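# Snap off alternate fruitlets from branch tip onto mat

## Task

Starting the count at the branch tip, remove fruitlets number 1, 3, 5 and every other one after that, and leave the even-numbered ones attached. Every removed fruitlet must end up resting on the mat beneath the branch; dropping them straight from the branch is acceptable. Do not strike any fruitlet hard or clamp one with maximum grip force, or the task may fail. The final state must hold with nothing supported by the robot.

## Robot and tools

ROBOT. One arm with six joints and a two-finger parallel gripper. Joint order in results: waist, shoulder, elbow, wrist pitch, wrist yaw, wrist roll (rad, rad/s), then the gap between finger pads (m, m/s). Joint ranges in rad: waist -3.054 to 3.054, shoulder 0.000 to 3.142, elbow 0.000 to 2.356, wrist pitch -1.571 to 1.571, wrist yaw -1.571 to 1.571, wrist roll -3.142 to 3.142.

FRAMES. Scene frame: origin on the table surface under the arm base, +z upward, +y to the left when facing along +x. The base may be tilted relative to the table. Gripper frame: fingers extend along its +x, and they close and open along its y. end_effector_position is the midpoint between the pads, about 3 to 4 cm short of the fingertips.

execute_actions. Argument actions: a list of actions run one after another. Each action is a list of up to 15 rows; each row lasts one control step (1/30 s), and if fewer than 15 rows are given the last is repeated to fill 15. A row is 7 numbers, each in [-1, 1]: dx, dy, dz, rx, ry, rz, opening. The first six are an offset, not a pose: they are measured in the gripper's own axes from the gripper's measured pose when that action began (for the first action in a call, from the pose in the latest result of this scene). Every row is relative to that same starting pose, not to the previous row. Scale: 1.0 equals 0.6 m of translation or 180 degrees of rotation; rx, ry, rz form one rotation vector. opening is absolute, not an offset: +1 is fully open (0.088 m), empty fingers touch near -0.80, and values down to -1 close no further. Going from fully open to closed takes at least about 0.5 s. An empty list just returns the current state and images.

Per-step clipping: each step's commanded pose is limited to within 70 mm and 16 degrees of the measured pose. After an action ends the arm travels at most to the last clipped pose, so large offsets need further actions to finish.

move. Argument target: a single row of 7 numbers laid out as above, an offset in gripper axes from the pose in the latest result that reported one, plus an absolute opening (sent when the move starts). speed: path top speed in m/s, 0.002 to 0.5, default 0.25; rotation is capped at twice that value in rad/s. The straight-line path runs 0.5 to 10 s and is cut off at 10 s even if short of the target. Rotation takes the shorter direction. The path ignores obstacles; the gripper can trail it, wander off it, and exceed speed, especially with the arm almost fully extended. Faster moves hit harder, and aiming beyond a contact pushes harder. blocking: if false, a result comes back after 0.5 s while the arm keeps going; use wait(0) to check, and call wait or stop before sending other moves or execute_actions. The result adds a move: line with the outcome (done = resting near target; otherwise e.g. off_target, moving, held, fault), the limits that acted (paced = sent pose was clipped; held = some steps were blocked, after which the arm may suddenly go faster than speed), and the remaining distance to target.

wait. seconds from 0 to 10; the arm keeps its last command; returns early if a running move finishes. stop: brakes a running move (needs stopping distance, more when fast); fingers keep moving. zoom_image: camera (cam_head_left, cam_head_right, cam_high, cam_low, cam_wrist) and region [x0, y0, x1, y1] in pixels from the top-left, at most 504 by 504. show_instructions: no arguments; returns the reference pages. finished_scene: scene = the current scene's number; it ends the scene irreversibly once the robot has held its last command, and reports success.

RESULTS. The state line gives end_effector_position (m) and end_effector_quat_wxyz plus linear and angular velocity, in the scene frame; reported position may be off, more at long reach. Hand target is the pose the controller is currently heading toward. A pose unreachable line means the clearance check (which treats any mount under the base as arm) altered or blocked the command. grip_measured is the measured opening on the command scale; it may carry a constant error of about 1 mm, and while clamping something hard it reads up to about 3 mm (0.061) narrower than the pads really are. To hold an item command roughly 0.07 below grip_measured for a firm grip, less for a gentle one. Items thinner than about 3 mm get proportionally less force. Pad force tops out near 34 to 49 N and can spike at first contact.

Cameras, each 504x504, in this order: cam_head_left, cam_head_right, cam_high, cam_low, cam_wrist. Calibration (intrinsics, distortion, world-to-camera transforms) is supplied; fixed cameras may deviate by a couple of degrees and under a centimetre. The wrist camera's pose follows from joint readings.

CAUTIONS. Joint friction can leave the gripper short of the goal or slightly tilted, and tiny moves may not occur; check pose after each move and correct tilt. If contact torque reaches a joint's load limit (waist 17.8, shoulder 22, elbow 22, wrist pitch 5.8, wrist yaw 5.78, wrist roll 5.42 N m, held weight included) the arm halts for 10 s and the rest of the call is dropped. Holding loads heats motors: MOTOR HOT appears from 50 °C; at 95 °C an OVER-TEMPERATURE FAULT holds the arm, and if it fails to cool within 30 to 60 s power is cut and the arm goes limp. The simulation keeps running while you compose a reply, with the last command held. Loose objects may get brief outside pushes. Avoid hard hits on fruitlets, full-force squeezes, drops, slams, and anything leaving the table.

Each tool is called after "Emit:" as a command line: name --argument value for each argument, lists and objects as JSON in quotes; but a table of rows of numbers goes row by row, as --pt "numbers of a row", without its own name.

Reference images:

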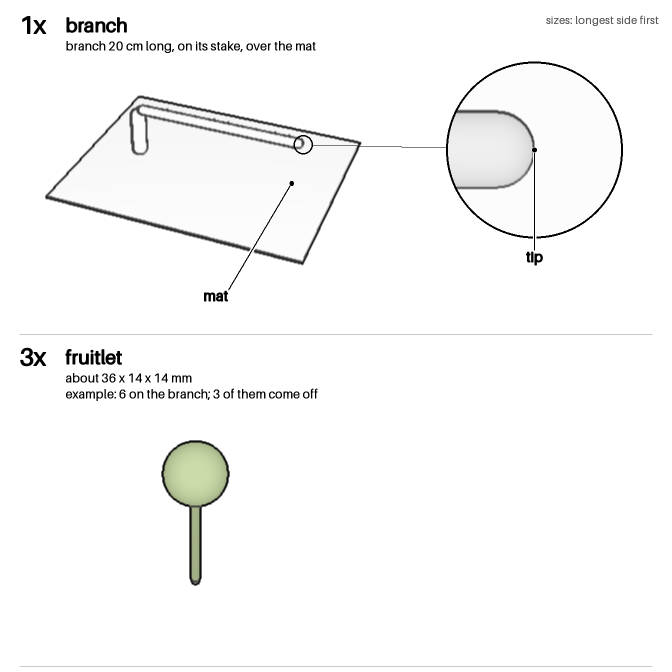

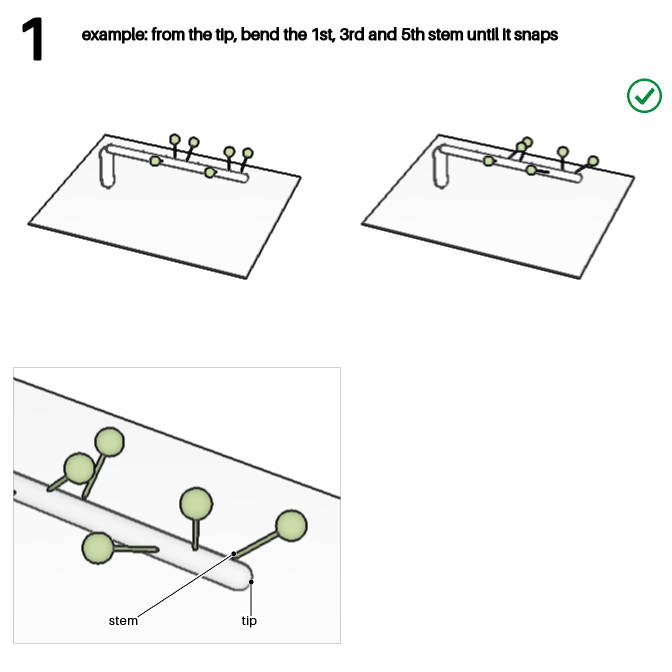

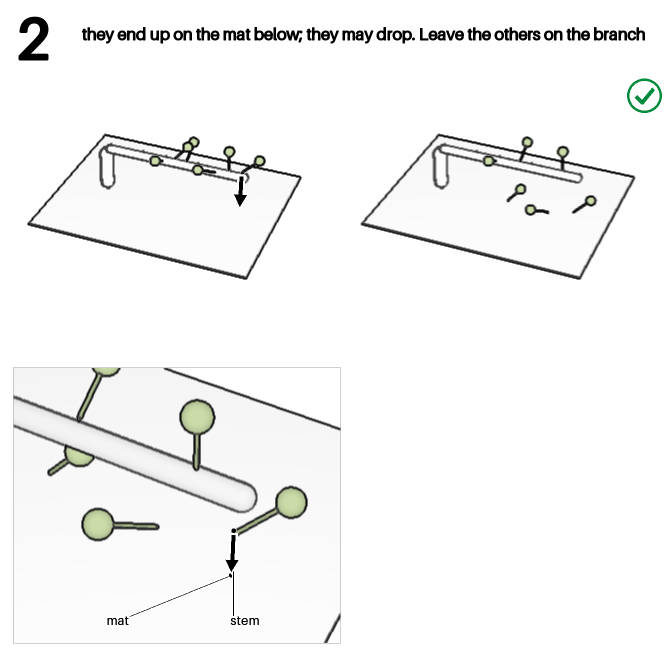

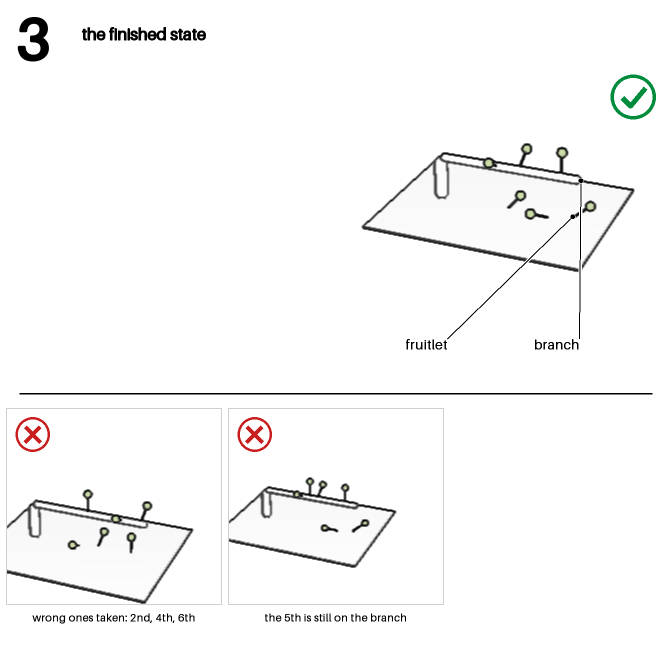

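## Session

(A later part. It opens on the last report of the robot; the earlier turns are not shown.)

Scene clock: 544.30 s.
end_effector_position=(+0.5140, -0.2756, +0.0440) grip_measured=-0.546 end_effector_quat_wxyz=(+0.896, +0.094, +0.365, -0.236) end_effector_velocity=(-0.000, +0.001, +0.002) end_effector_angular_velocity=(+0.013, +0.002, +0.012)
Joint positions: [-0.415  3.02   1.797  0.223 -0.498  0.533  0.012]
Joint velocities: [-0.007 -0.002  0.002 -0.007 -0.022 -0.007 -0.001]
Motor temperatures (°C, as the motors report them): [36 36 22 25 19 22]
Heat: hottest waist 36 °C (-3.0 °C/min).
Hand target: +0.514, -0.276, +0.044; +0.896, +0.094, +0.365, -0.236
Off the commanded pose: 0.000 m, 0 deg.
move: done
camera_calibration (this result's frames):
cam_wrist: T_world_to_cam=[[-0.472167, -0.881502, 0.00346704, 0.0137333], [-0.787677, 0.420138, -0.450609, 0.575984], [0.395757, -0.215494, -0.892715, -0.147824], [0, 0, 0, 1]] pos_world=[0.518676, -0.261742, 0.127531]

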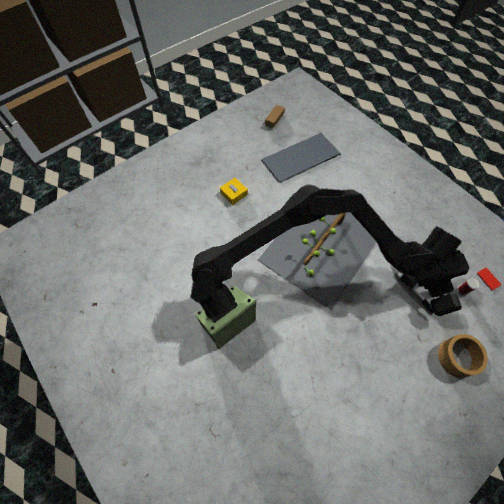

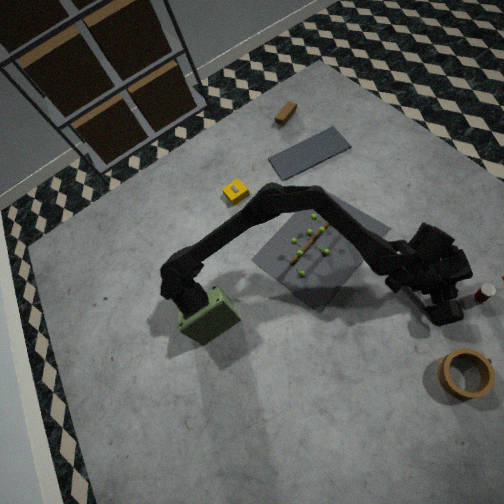

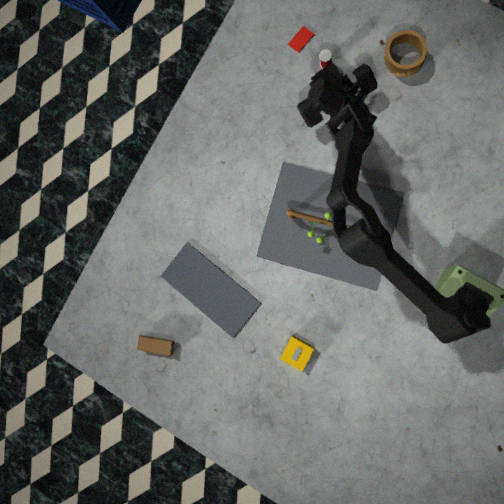

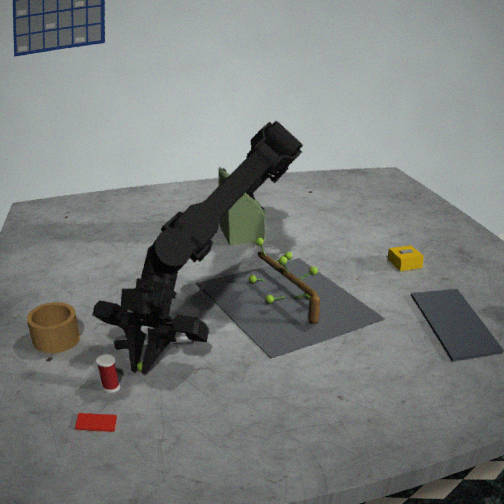

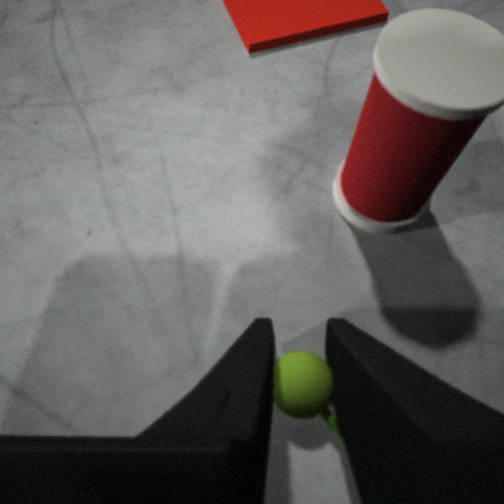

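Emit:
execute_actions --actions '[[[0,0,0,0,0,0,-0.6]]]'

Emit:
move --target '[-0.07,0,0.07,0,0,0,-0.6]' --speed 0.1

Scene clock: 575.27 s.
end_effector_position=(+0.5140, -0.2756, +0.0440) grip_measured=-0.563 end_effector_quat_wxyz=(+0.896, +0.094, +0.365, -0.236) end_effector_velocity=(-0.002, -0.001, +0.002) end_effector_angular_velocity=(+0.004, +0.003, -0.000)
Joint positions: [-0.415  3.02   1.797  0.223 -0.498  0.533  0.011]
Joint velocities: [-0.007 -0.002 -0.002 -0.007 -0.007 -0.007 -0.   ]
Motor temperatures (°C, as the motors report them): [38 38 22 25 19 22]
Heat: hottest waist 38 °C (+1.0 °C/min).
Hand target: +0.514, -0.276, +0.044; +0.896, +0.094, +0.365, -0.236
Off the commanded pose: 0.000 m, 0 deg.
camera_calibration (this result's frames):
cam_wrist: T_world_to_cam=[[-0.472167, -0.881502, 0.00346704, 0.0137333], [-0.787677, 0.420138, -0.450609, 0.575984], [0.395757, -0.215494, -0.892715, -0.147824], [0, 0, 0, 1]] pos_world=[0.518676, -0.261742, 0.127531]

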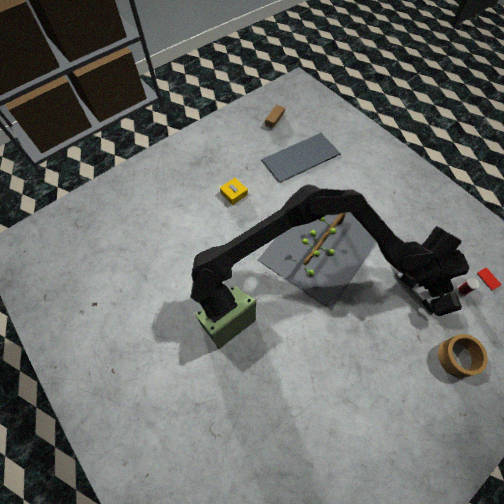

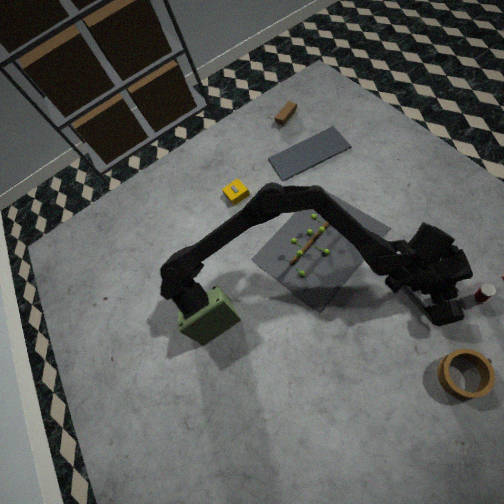

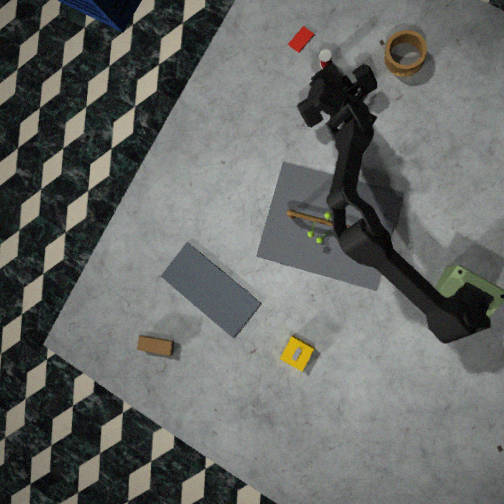

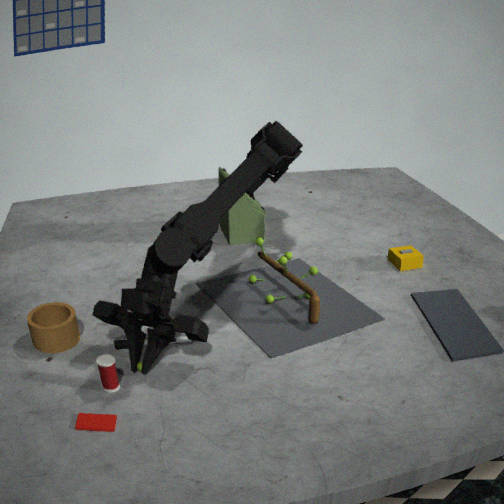

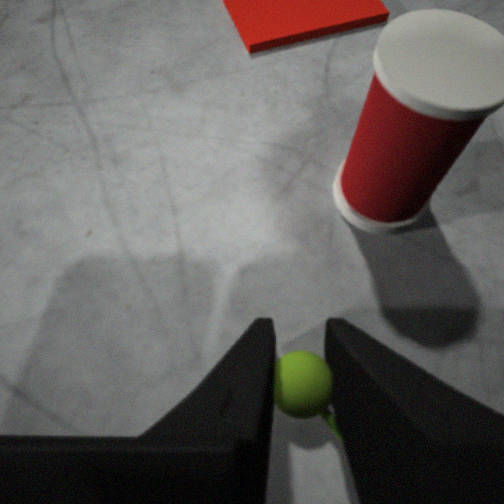

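Scene clock: 576.27 s.
end_effector_position=(+0.5073, -0.2795, +0.0923) grip_measured=-0.563 end_effector_quat_wxyz=(+0.891, +0.099, +0.372, -0.242) end_effector_velocity=(-0.005, -0.001, -0.000) end_effector_angular_velocity=(+0.011, +0.011, -0.009)
Joint positions: [-0.493  2.941  1.814  0.065 -0.537  0.454  0.011]
Joint velocities: [-0.007 -0.002 -0.002 -0.022 -0.007 -0.007 -0.   ]
Motor temperatures (°C, as the motors report them): [38 38 22 25 19 22]
Heat: hottest waist 38 °C (+1.0 °C/min).
Hand target: +0.513, -0.276, +0.103; +0.896, +0.094, +0.365, -0.236
Off the commanded pose: 0.013 m, 1 deg.
move: off_target
camera_calibration (this result's frames):
cam_wrist: T_world_to_cam=[[-0.485919, -0.873995, 0.00377107, 0.0160537], [-0.787821, 0.436132, -0.434888, 0.597173], [0.378445, -0.214291, -0.900477, -0.0930925], [0, 0, 0, 1]] pos_world=[0.513497, -0.266364, 0.175815]

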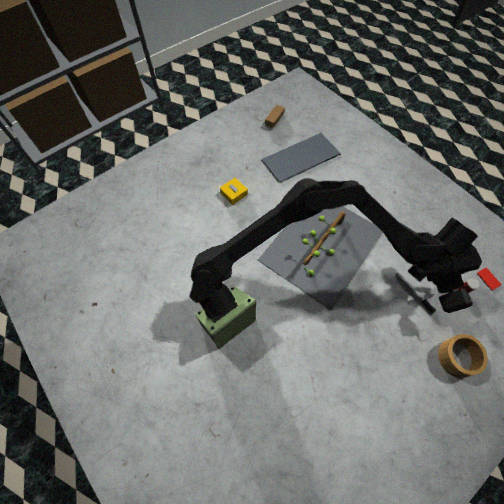

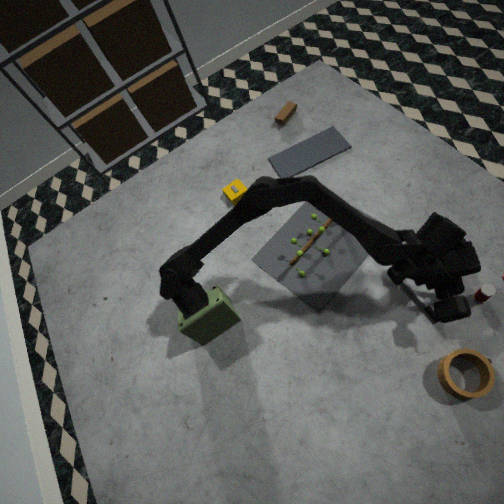

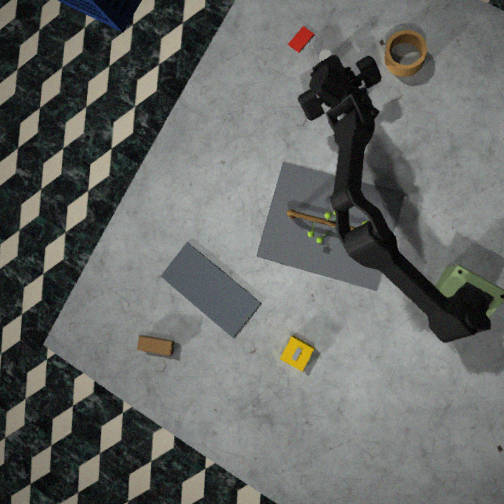

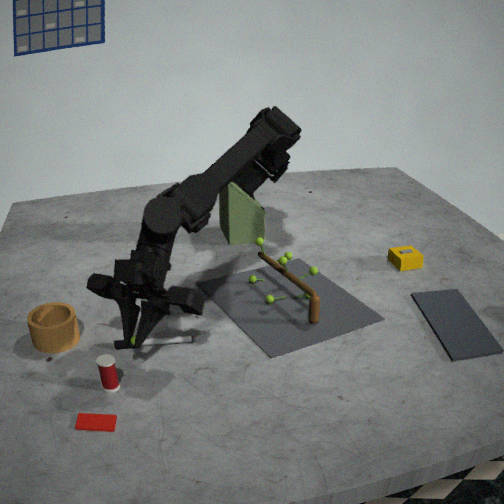

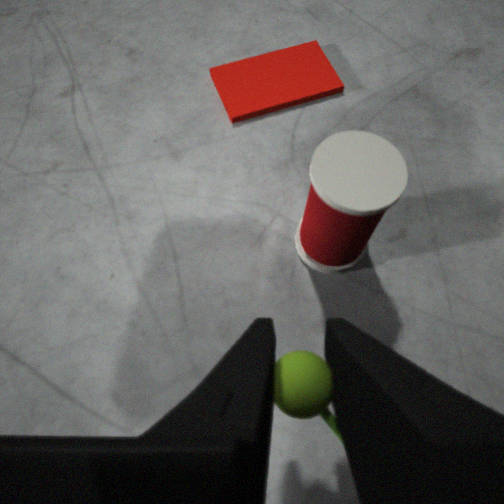

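Emit:
move --target '[-0.26,0.17,-0.16,0,0.14,0,-0.6]' --speed 0.12

Scene clock: 598.47 s.
end_effector_position=(+0.4054, -0.1055, +0.1335) grip_measured=-0.563 end_effector_quat_wxyz=(+0.786, +0.150, +0.559, -0.216) end_effector_velocity=(+0.004, +0.002, +0.002) end_effector_angular_velocity=(+0.012, -0.023, +0.013)
Joint positions: [-0.45   2.359  1.417 -0.603 -0.669  0.213  0.011]
Joint velocities: [-0.002 -0.002 -0.002  0.022 -0.022  0.007 -0.   ]
Motor temperatures (°C, as the motors report them): [39 41 23 24 19 22]
Heat: hottest shoulder 41 °C (+5.0 °C/min).
Hand target: +0.405, -0.102, +0.136; +0.788, +0.149, +0.558, -0.213
Off the commanded pose: 0.004 m, 0 deg.
move: done
camera_calibration (this result's frames):
cam_wrist: T_world_to_cam=[[-0.491066, -0.871118, -0.00270303, 0.121648], [-0.871097, 0.491073, -0.00611212, 0.441295], [0.00665176, -0.000646846, -0.999978, 0.206464], [0, 0, 0, 1]] pos_world=[0.442775, -0.110605, 0.209485]

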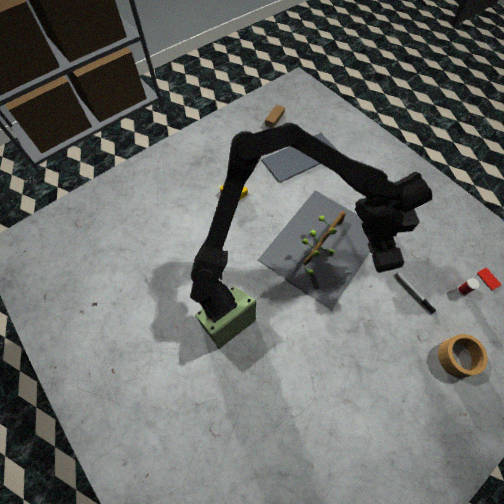

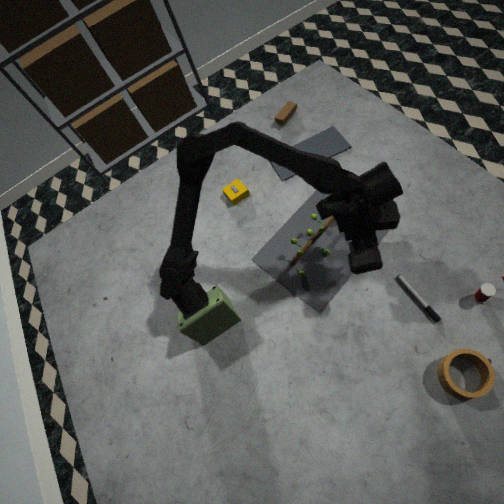

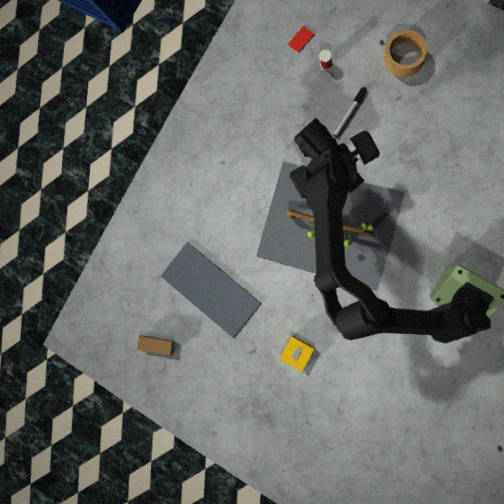

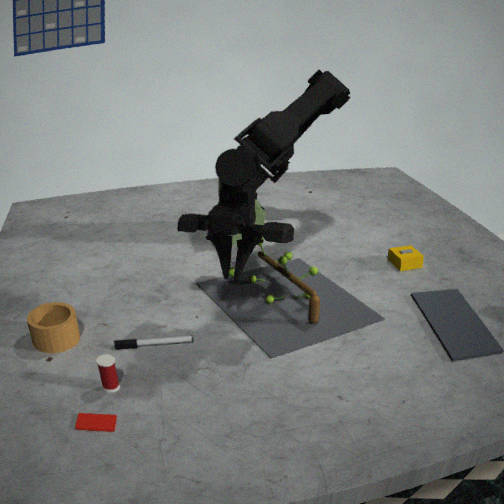

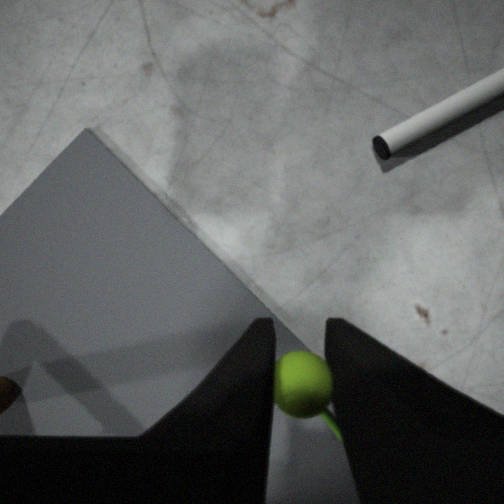

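Emit:
move --target '[0,0.133,0.05,0,0,0,-0.6]' --speed 0.1

Emit:
move --target '[0.125,0,0,0,0,0,-0.6]' --speed 0.08

Scene clock: 617.67 s.
end_effector_position=(+0.4698, -0.0479, +0.1444) grip_measured=-0.563 end_effector_quat_wxyz=(+0.788, +0.148, +0.559, -0.212) end_effector_velocity=(-0.004, -0.005, -0.006) end_effector_angular_velocity=(+0.016, +0.023, -0.017)
Joint positions: [-0.324  2.389  1.7   -0.752 -0.665  0.368  0.011]
Joint velocities: [-0.002  0.022  0.007 -0.022 -0.007 -0.007 -0.   ]
Motor temperatures (°C, as the motors report them): [38 40 23 24 19 22]
Heat: hottest shoulder 40 °C (+3.0 °C/min).
Hand target: +0.471, -0.051, +0.144; +0.787, +0.150, +0.559, -0.216
Off the commanded pose: 0.004 m, 1 deg.
move: done
camera_calibration (this result's frames):
cam_wrist: T_world_to_cam=[[-0.482688, -0.875771, -0.0061463, 0.199836], [-0.875735, 0.482724, -0.00806372, 0.471259], [0.0100289, 0.00149027, -0.999949, 0.215408], [0, 0, 0, 1]] pos_world=[0.506996, -0.0527991, 0.220425]

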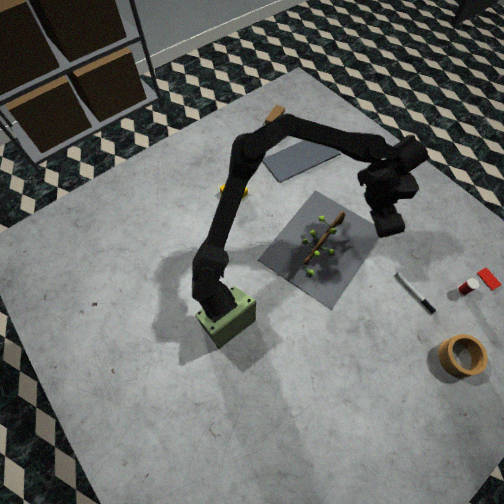

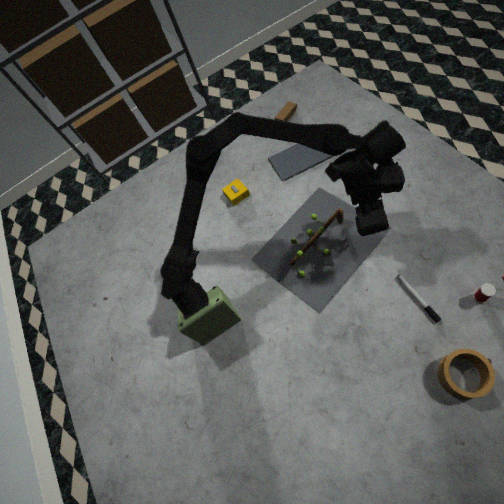

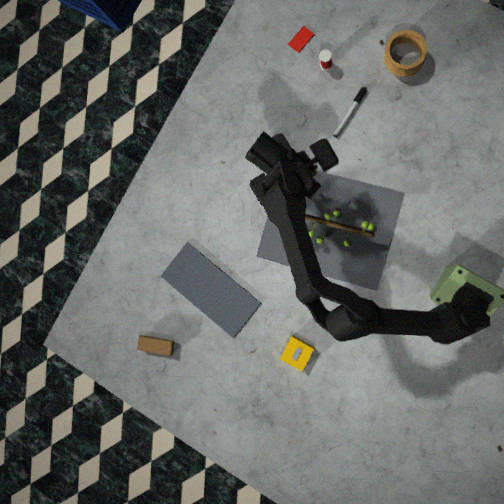

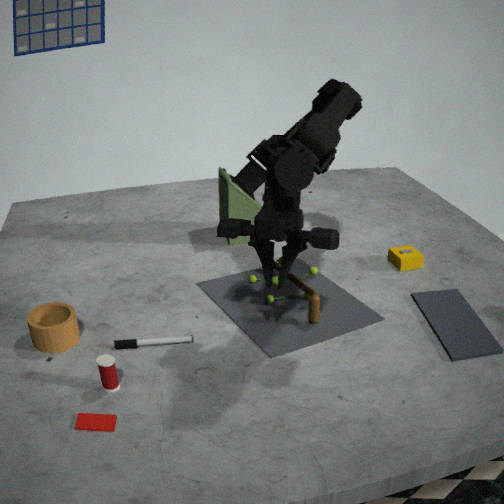

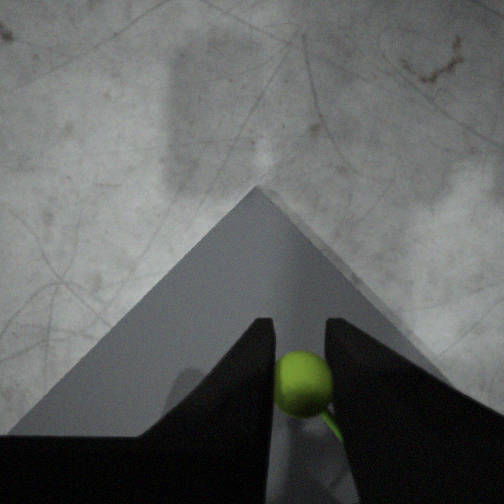

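Scene clock: 619.00 s.
end_effector_position=(+0.4914, -0.0559, +0.0755) grip_measured=-0.563 end_effector_quat_wxyz=(+0.789, +0.147, +0.559, -0.208) end_effector_velocity=(-0.002, +0.001, +0.001) end_effector_angular_velocity=(+0.011, +0.002, -0.012)
Joint positions: [-0.22   2.514  1.688 -0.534 -0.653  0.493  0.011]
Joint velocities: [-0.002 -0.002 -0.002 -0.007 -0.007  0.007 -0.   ]
Motor temperatures (°C, as the motors report them): [38 40 23 24 19 22]
Heat: hottest shoulder 40 °C (+3.0 °C/min).
Hand target: +0.491, -0.060, +0.074; +0.788, +0.148, +0.559, -0.212
Off the commanded pose: 0.005 m, 0 deg.
move: done
camera_calibration (this result's frames):
cam_wrist: T_world_to_cam=[[-0.475682, -0.879567, -0.00941443, 0.199408], [-0.879547, 0.475752, -0.00752591, 0.49487], [0.0110985, 0.0047005, -0.999927, 0.145994], [0, 0, 0, 1]] pos_world=[0.528496, -0.0607283, 0.151585]

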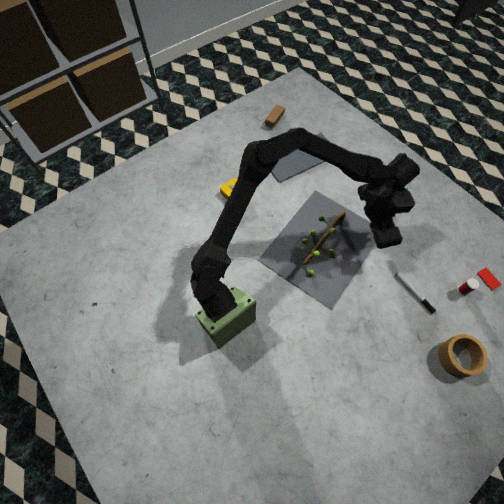

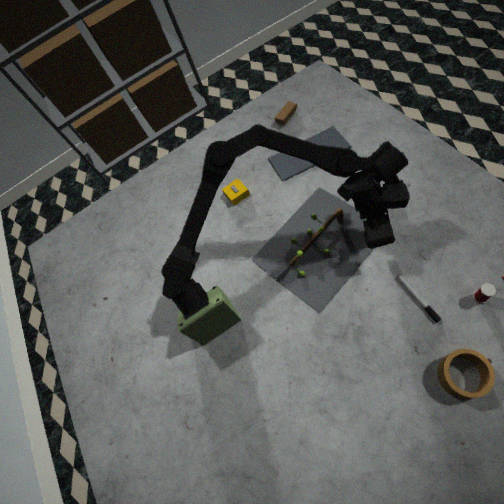

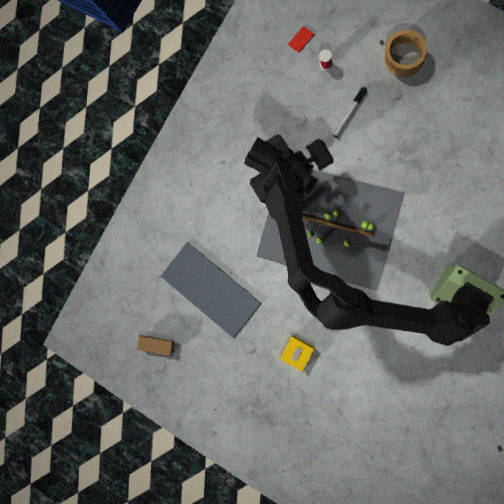

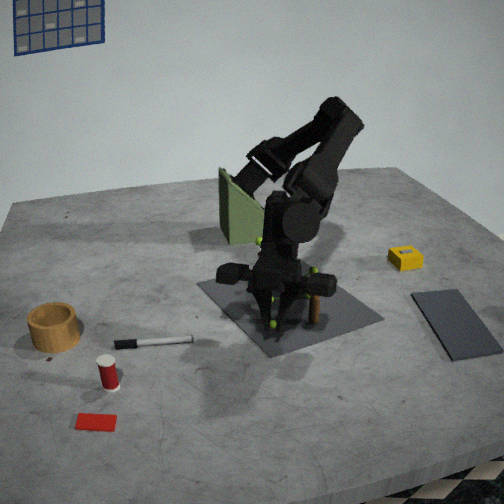

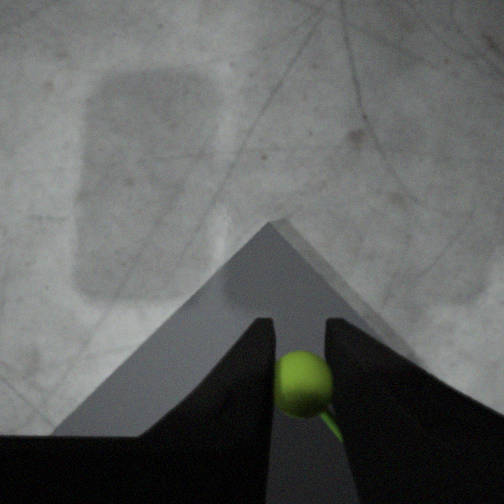

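Emit:
move --target '[0.02,-0.015,-0.06,0,0,0,-0.6]' --speed 0.04

Emit:
move --target '[0,0,0,0,0,0,-0.35]'

Emit:
move --target '[-0.14,0,0.05,0,0,0,-0.3]' --speed 0.1

Scene clock: 630.27 s.
end_effector_position=(+0.4597, -0.0514, +0.0478) grip_measured=-0.563 end_effector_quat_wxyz=(+0.785, +0.150, +0.564, -0.208) end_effector_velocity=(-0.002, -0.000, +0.002) end_effector_angular_velocity=(-0.005, -0.005, -0.009)
Joint positions: [-0.184  2.447  1.469 -0.369 -0.651  0.532  0.011]
Joint velocities: [-0.002 -0.012 -0.017  0.007  0.007  0.007 -0.   ]
Motor temperatures (°C, as the motors report them): [39 38 23 24 19 22]
Heat: hottest waist 39 °C (+2.0 °C/min).
Hand target: +0.461, -0.049, +0.052; +0.789, +0.147, +0.559, -0.207
Off the commanded pose: 0.005 m, 1 deg.
move: done
camera_calibration (this result's frames):
cam_wrist: T_world_to_cam=[[-0.479876, -0.877277, -0.0101851, 0.19011], [-0.877336, 0.479848, 0.00521548, 0.463222], [0.00031187, 0.0114385, -0.999935, 0.12399], [0, 0, 0, 1]] pos_world=[0.497592, -0.0569148, 0.123502]

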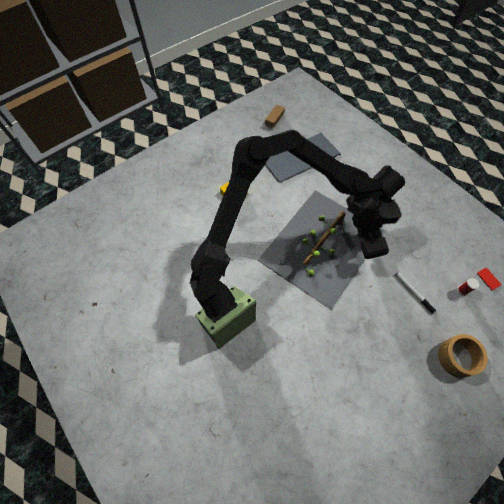

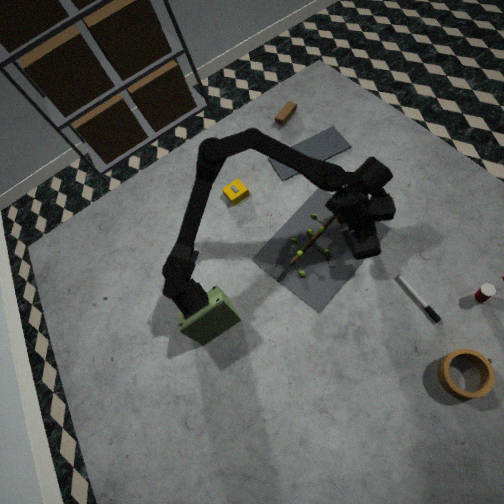

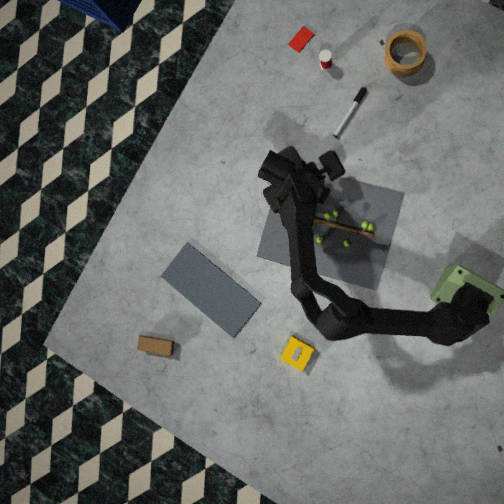

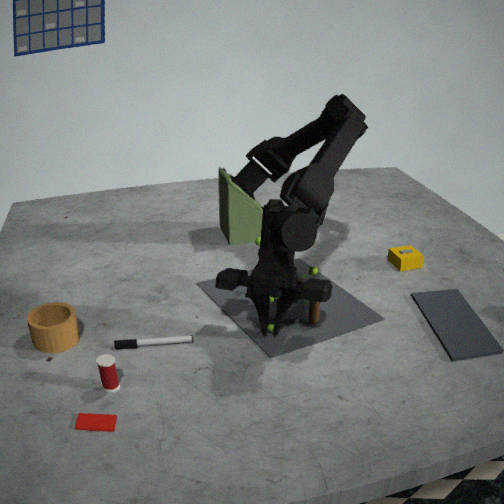

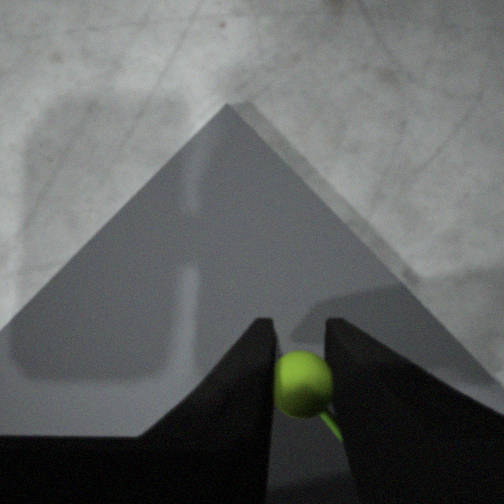

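Scene clock: 630.80 s.
end_effector_position=(+0.4597, -0.0514, +0.0478) grip_measured=-0.354 end_effector_quat_wxyz=(+0.785, +0.150, +0.564, -0.208) end_effector_velocity=(-0.004, +0.002, -0.002) end_effector_angular_velocity=(+0.005, +0.021, +0.009)
Joint positions: [-0.184  2.447  1.469 -0.369 -0.651  0.532  0.022]
Joint velocities: [ 0.002 -0.002 -0.002 -0.022 -0.007 -0.022  0.001]
Motor temperatures (°C, as the motors report them): [39 38 23 24 19 22]
Heat: hottest waist 39 °C (+2.0 °C/min).
Hand target: +0.460, -0.051, +0.048; +0.785, +0.150, +0.564, -0.208
Off the commanded pose: 0.000 m, 0 deg.
move: done
camera_calibration (this result's frames):
cam_wrist: T_world_to_cam=[[-0.479876, -0.877277, -0.0101851, 0.19011], [-0.877336, 0.479848, 0.00521548, 0.463222], [0.00031187, 0.0114385, -0.999935, 0.12399], [0, 0, 0, 1]] pos_world=[0.497592, -0.0569148, 0.123502]

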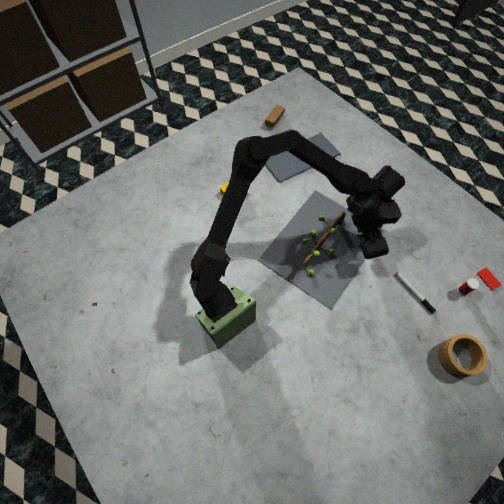

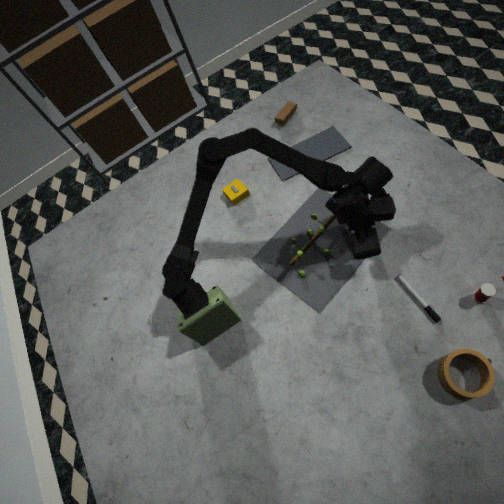

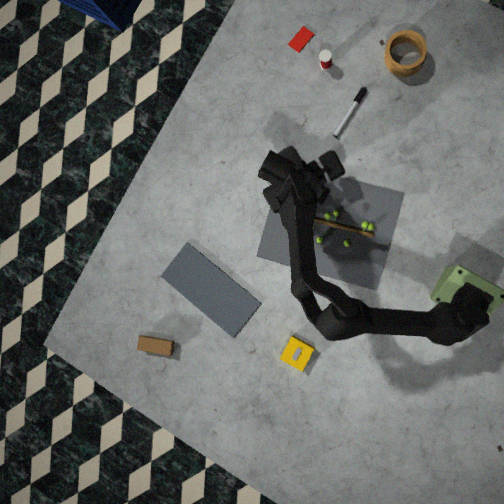

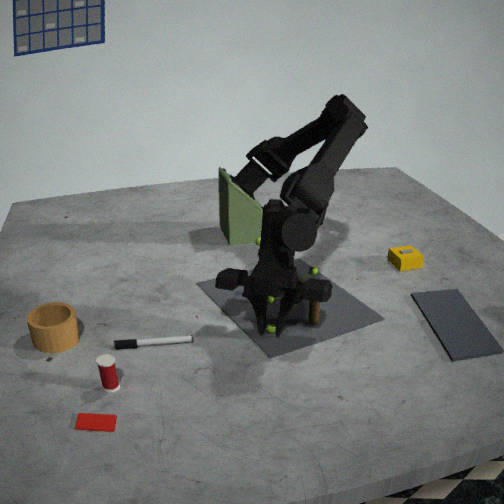

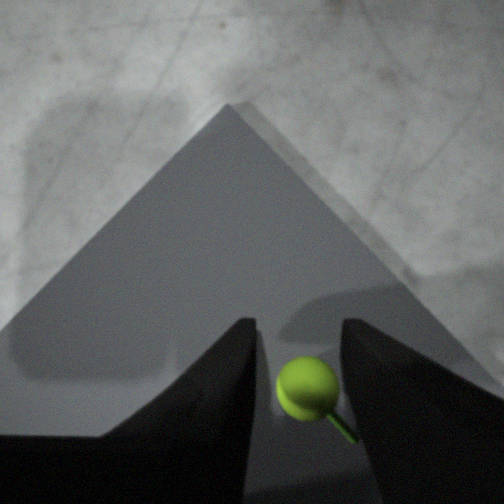

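Scene clock: 632.07 s.
end_effector_position=(+0.4572, -0.0565, +0.1296) grip_measured=-0.302 end_effector_quat_wxyz=(+0.779, +0.153, +0.569, -0.214) end_effector_velocity=(-0.006, +0.003, +0.001) end_effector_angular_velocity=(+0.015, +0.019, -0.014)
Joint positions: [-0.324  2.395  1.64  -0.722 -0.67   0.354  0.024]
Joint velocities: [-0.002 -0.007 -0.002 -0.037 -0.007 -0.007 -0.   ]
Motor temperatures (°C, as the motors report them): [39 38 23 24 19 22]
Heat: hottest waist 39 °C (+1.0 °C/min).
Hand target: +0.461, -0.053, +0.137; +0.785, +0.150, +0.564, -0.209
Off the commanded pose: 0.009 m, 1 deg.
move: off_target
camera_calibration (this result's frames):
cam_wrist: T_world_to_cam=[[-0.49165, -0.870784, -0.00398674, 0.190244], [-0.870656, 0.491487, 0.0199469, 0.458751], [-0.01541, 0.013278, -0.999793, 0.21308], [0, 0, 0, 1]] pos_world=[0.496232, -0.0626383, 0.204644]

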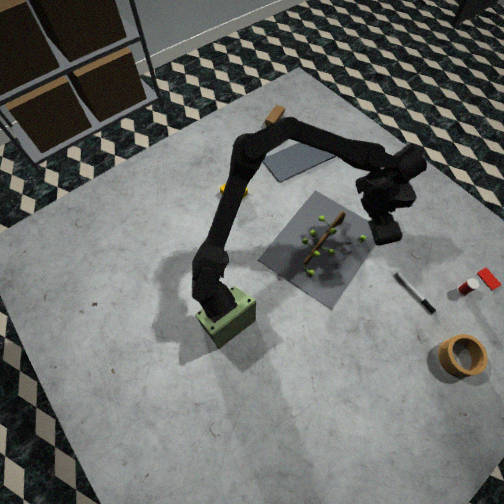

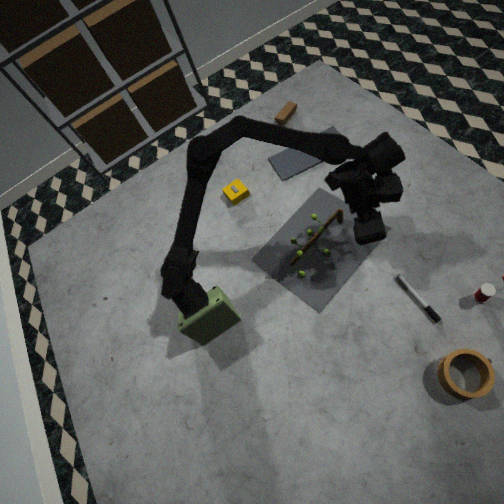

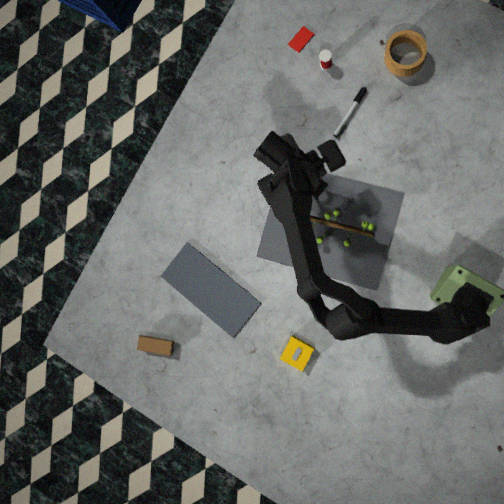

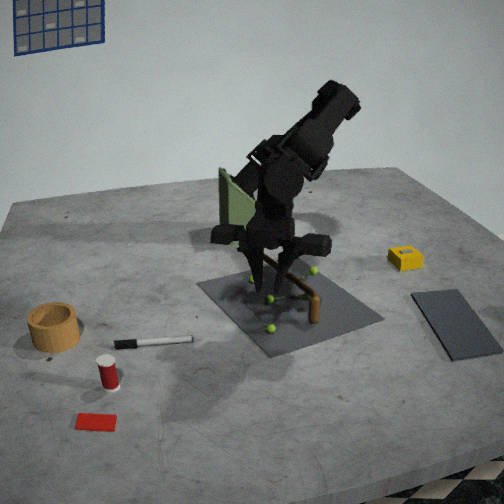

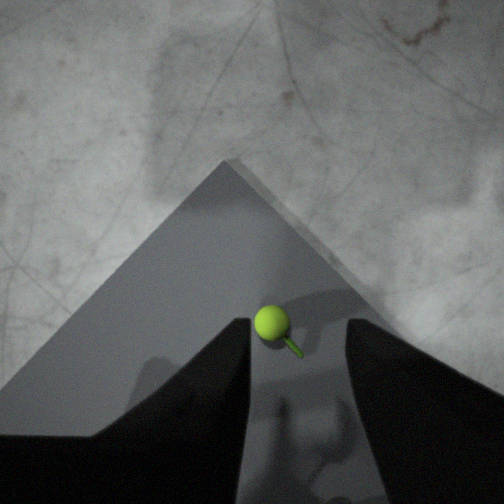

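On the mat. Move clear to verify.

Emit:
move --target '[-0.1,-0.2,0.1,0,0,0,-0.3]'

Emit:
zoom_image --camera "cam_low" --region '[180,220,400,370]'

Emit:
zoom_image --camera "cam_high" --region '[240,150,420,300]'

Scene clock: 638.70 s.
end_effector_position=(+0.4290, -0.1761, +0.2062) grip_measured=-0.302 end_effector_quat_wxyz=(+0.780, +0.153, +0.568, -0.213) end_effector_velocity=(+0.001, +0.002, +0.004) end_effector_angular_velocity=(+0.007, +0.005, +0.014)
Joint positions: [-0.624  2.663  2.02  -1.069 -0.666 -0.027  0.024]
Joint velocities: [-0.002  0.012  0.037 -0.037 -0.007 -0.022 -0.   ]
Motor temperatures (°C, as the motors report them): [39 38 23 23 19 22]
Heat: hottest waist 39 °C (+0.0 °C/min).
Hand target: +0.429, -0.180, +0.205; +0.778, +0.153, +0.570, -0.214
Off the commanded pose: 0.003 m, 0 deg.
move: done
camera_calibration (this result's frames):
cam_wrist: T_world_to_cam=[[-0.490159, -0.871605, -0.00695227, 0.0723097], [-0.871549, 0.489985, 0.0178192, 0.492016], [-0.0121248, 0.0147935, -0.999817, 0.289715], [0, 0, 0, 1]] pos_world=[0.467772, -0.182341, 0.281397]

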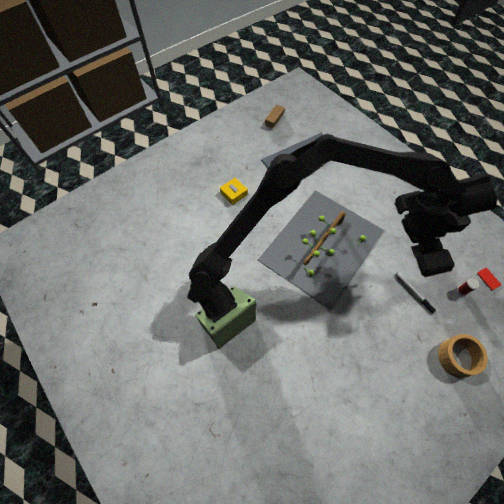

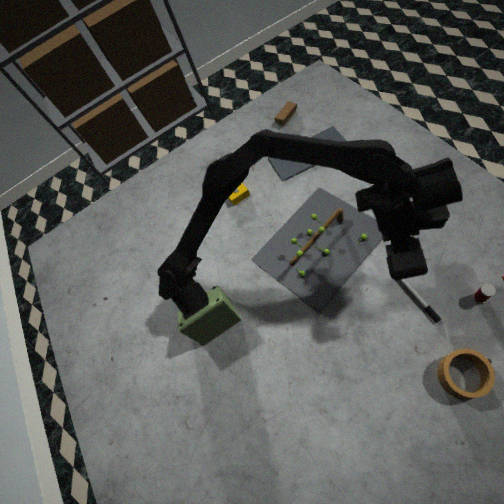

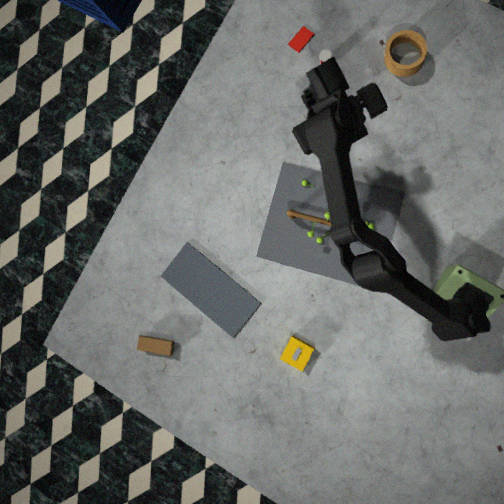

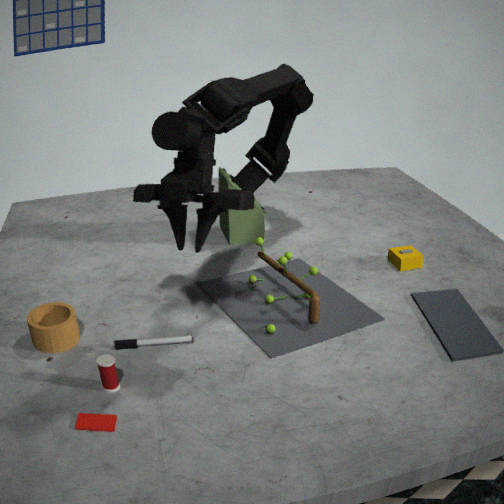

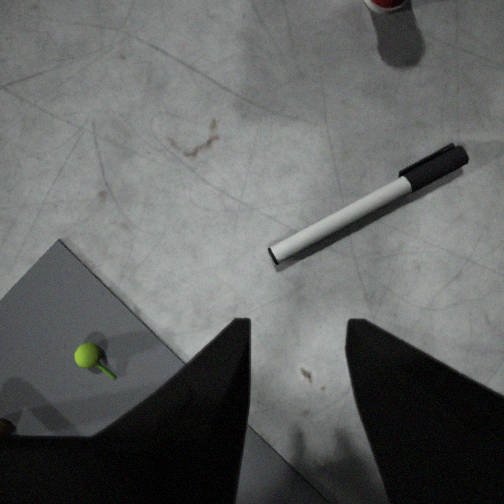

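Region (180, 220, 400, 370) of cam_low's 504x504 image, scaled by 2.291, with more detail than that image has; it fills the top 344 rows of this view, and the rest is white.

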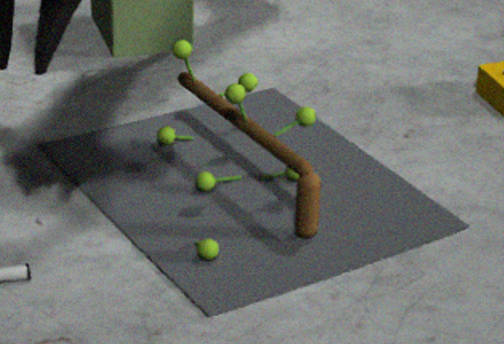

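Region (240, 150, 420, 300) of cam_high's 504x504 image, scaled by 2.800, with more detail than that image has.

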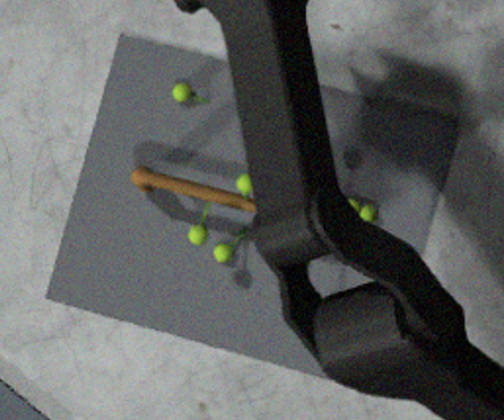

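Emit:
finished_scene --scene 1

The scene is finished: the task was done.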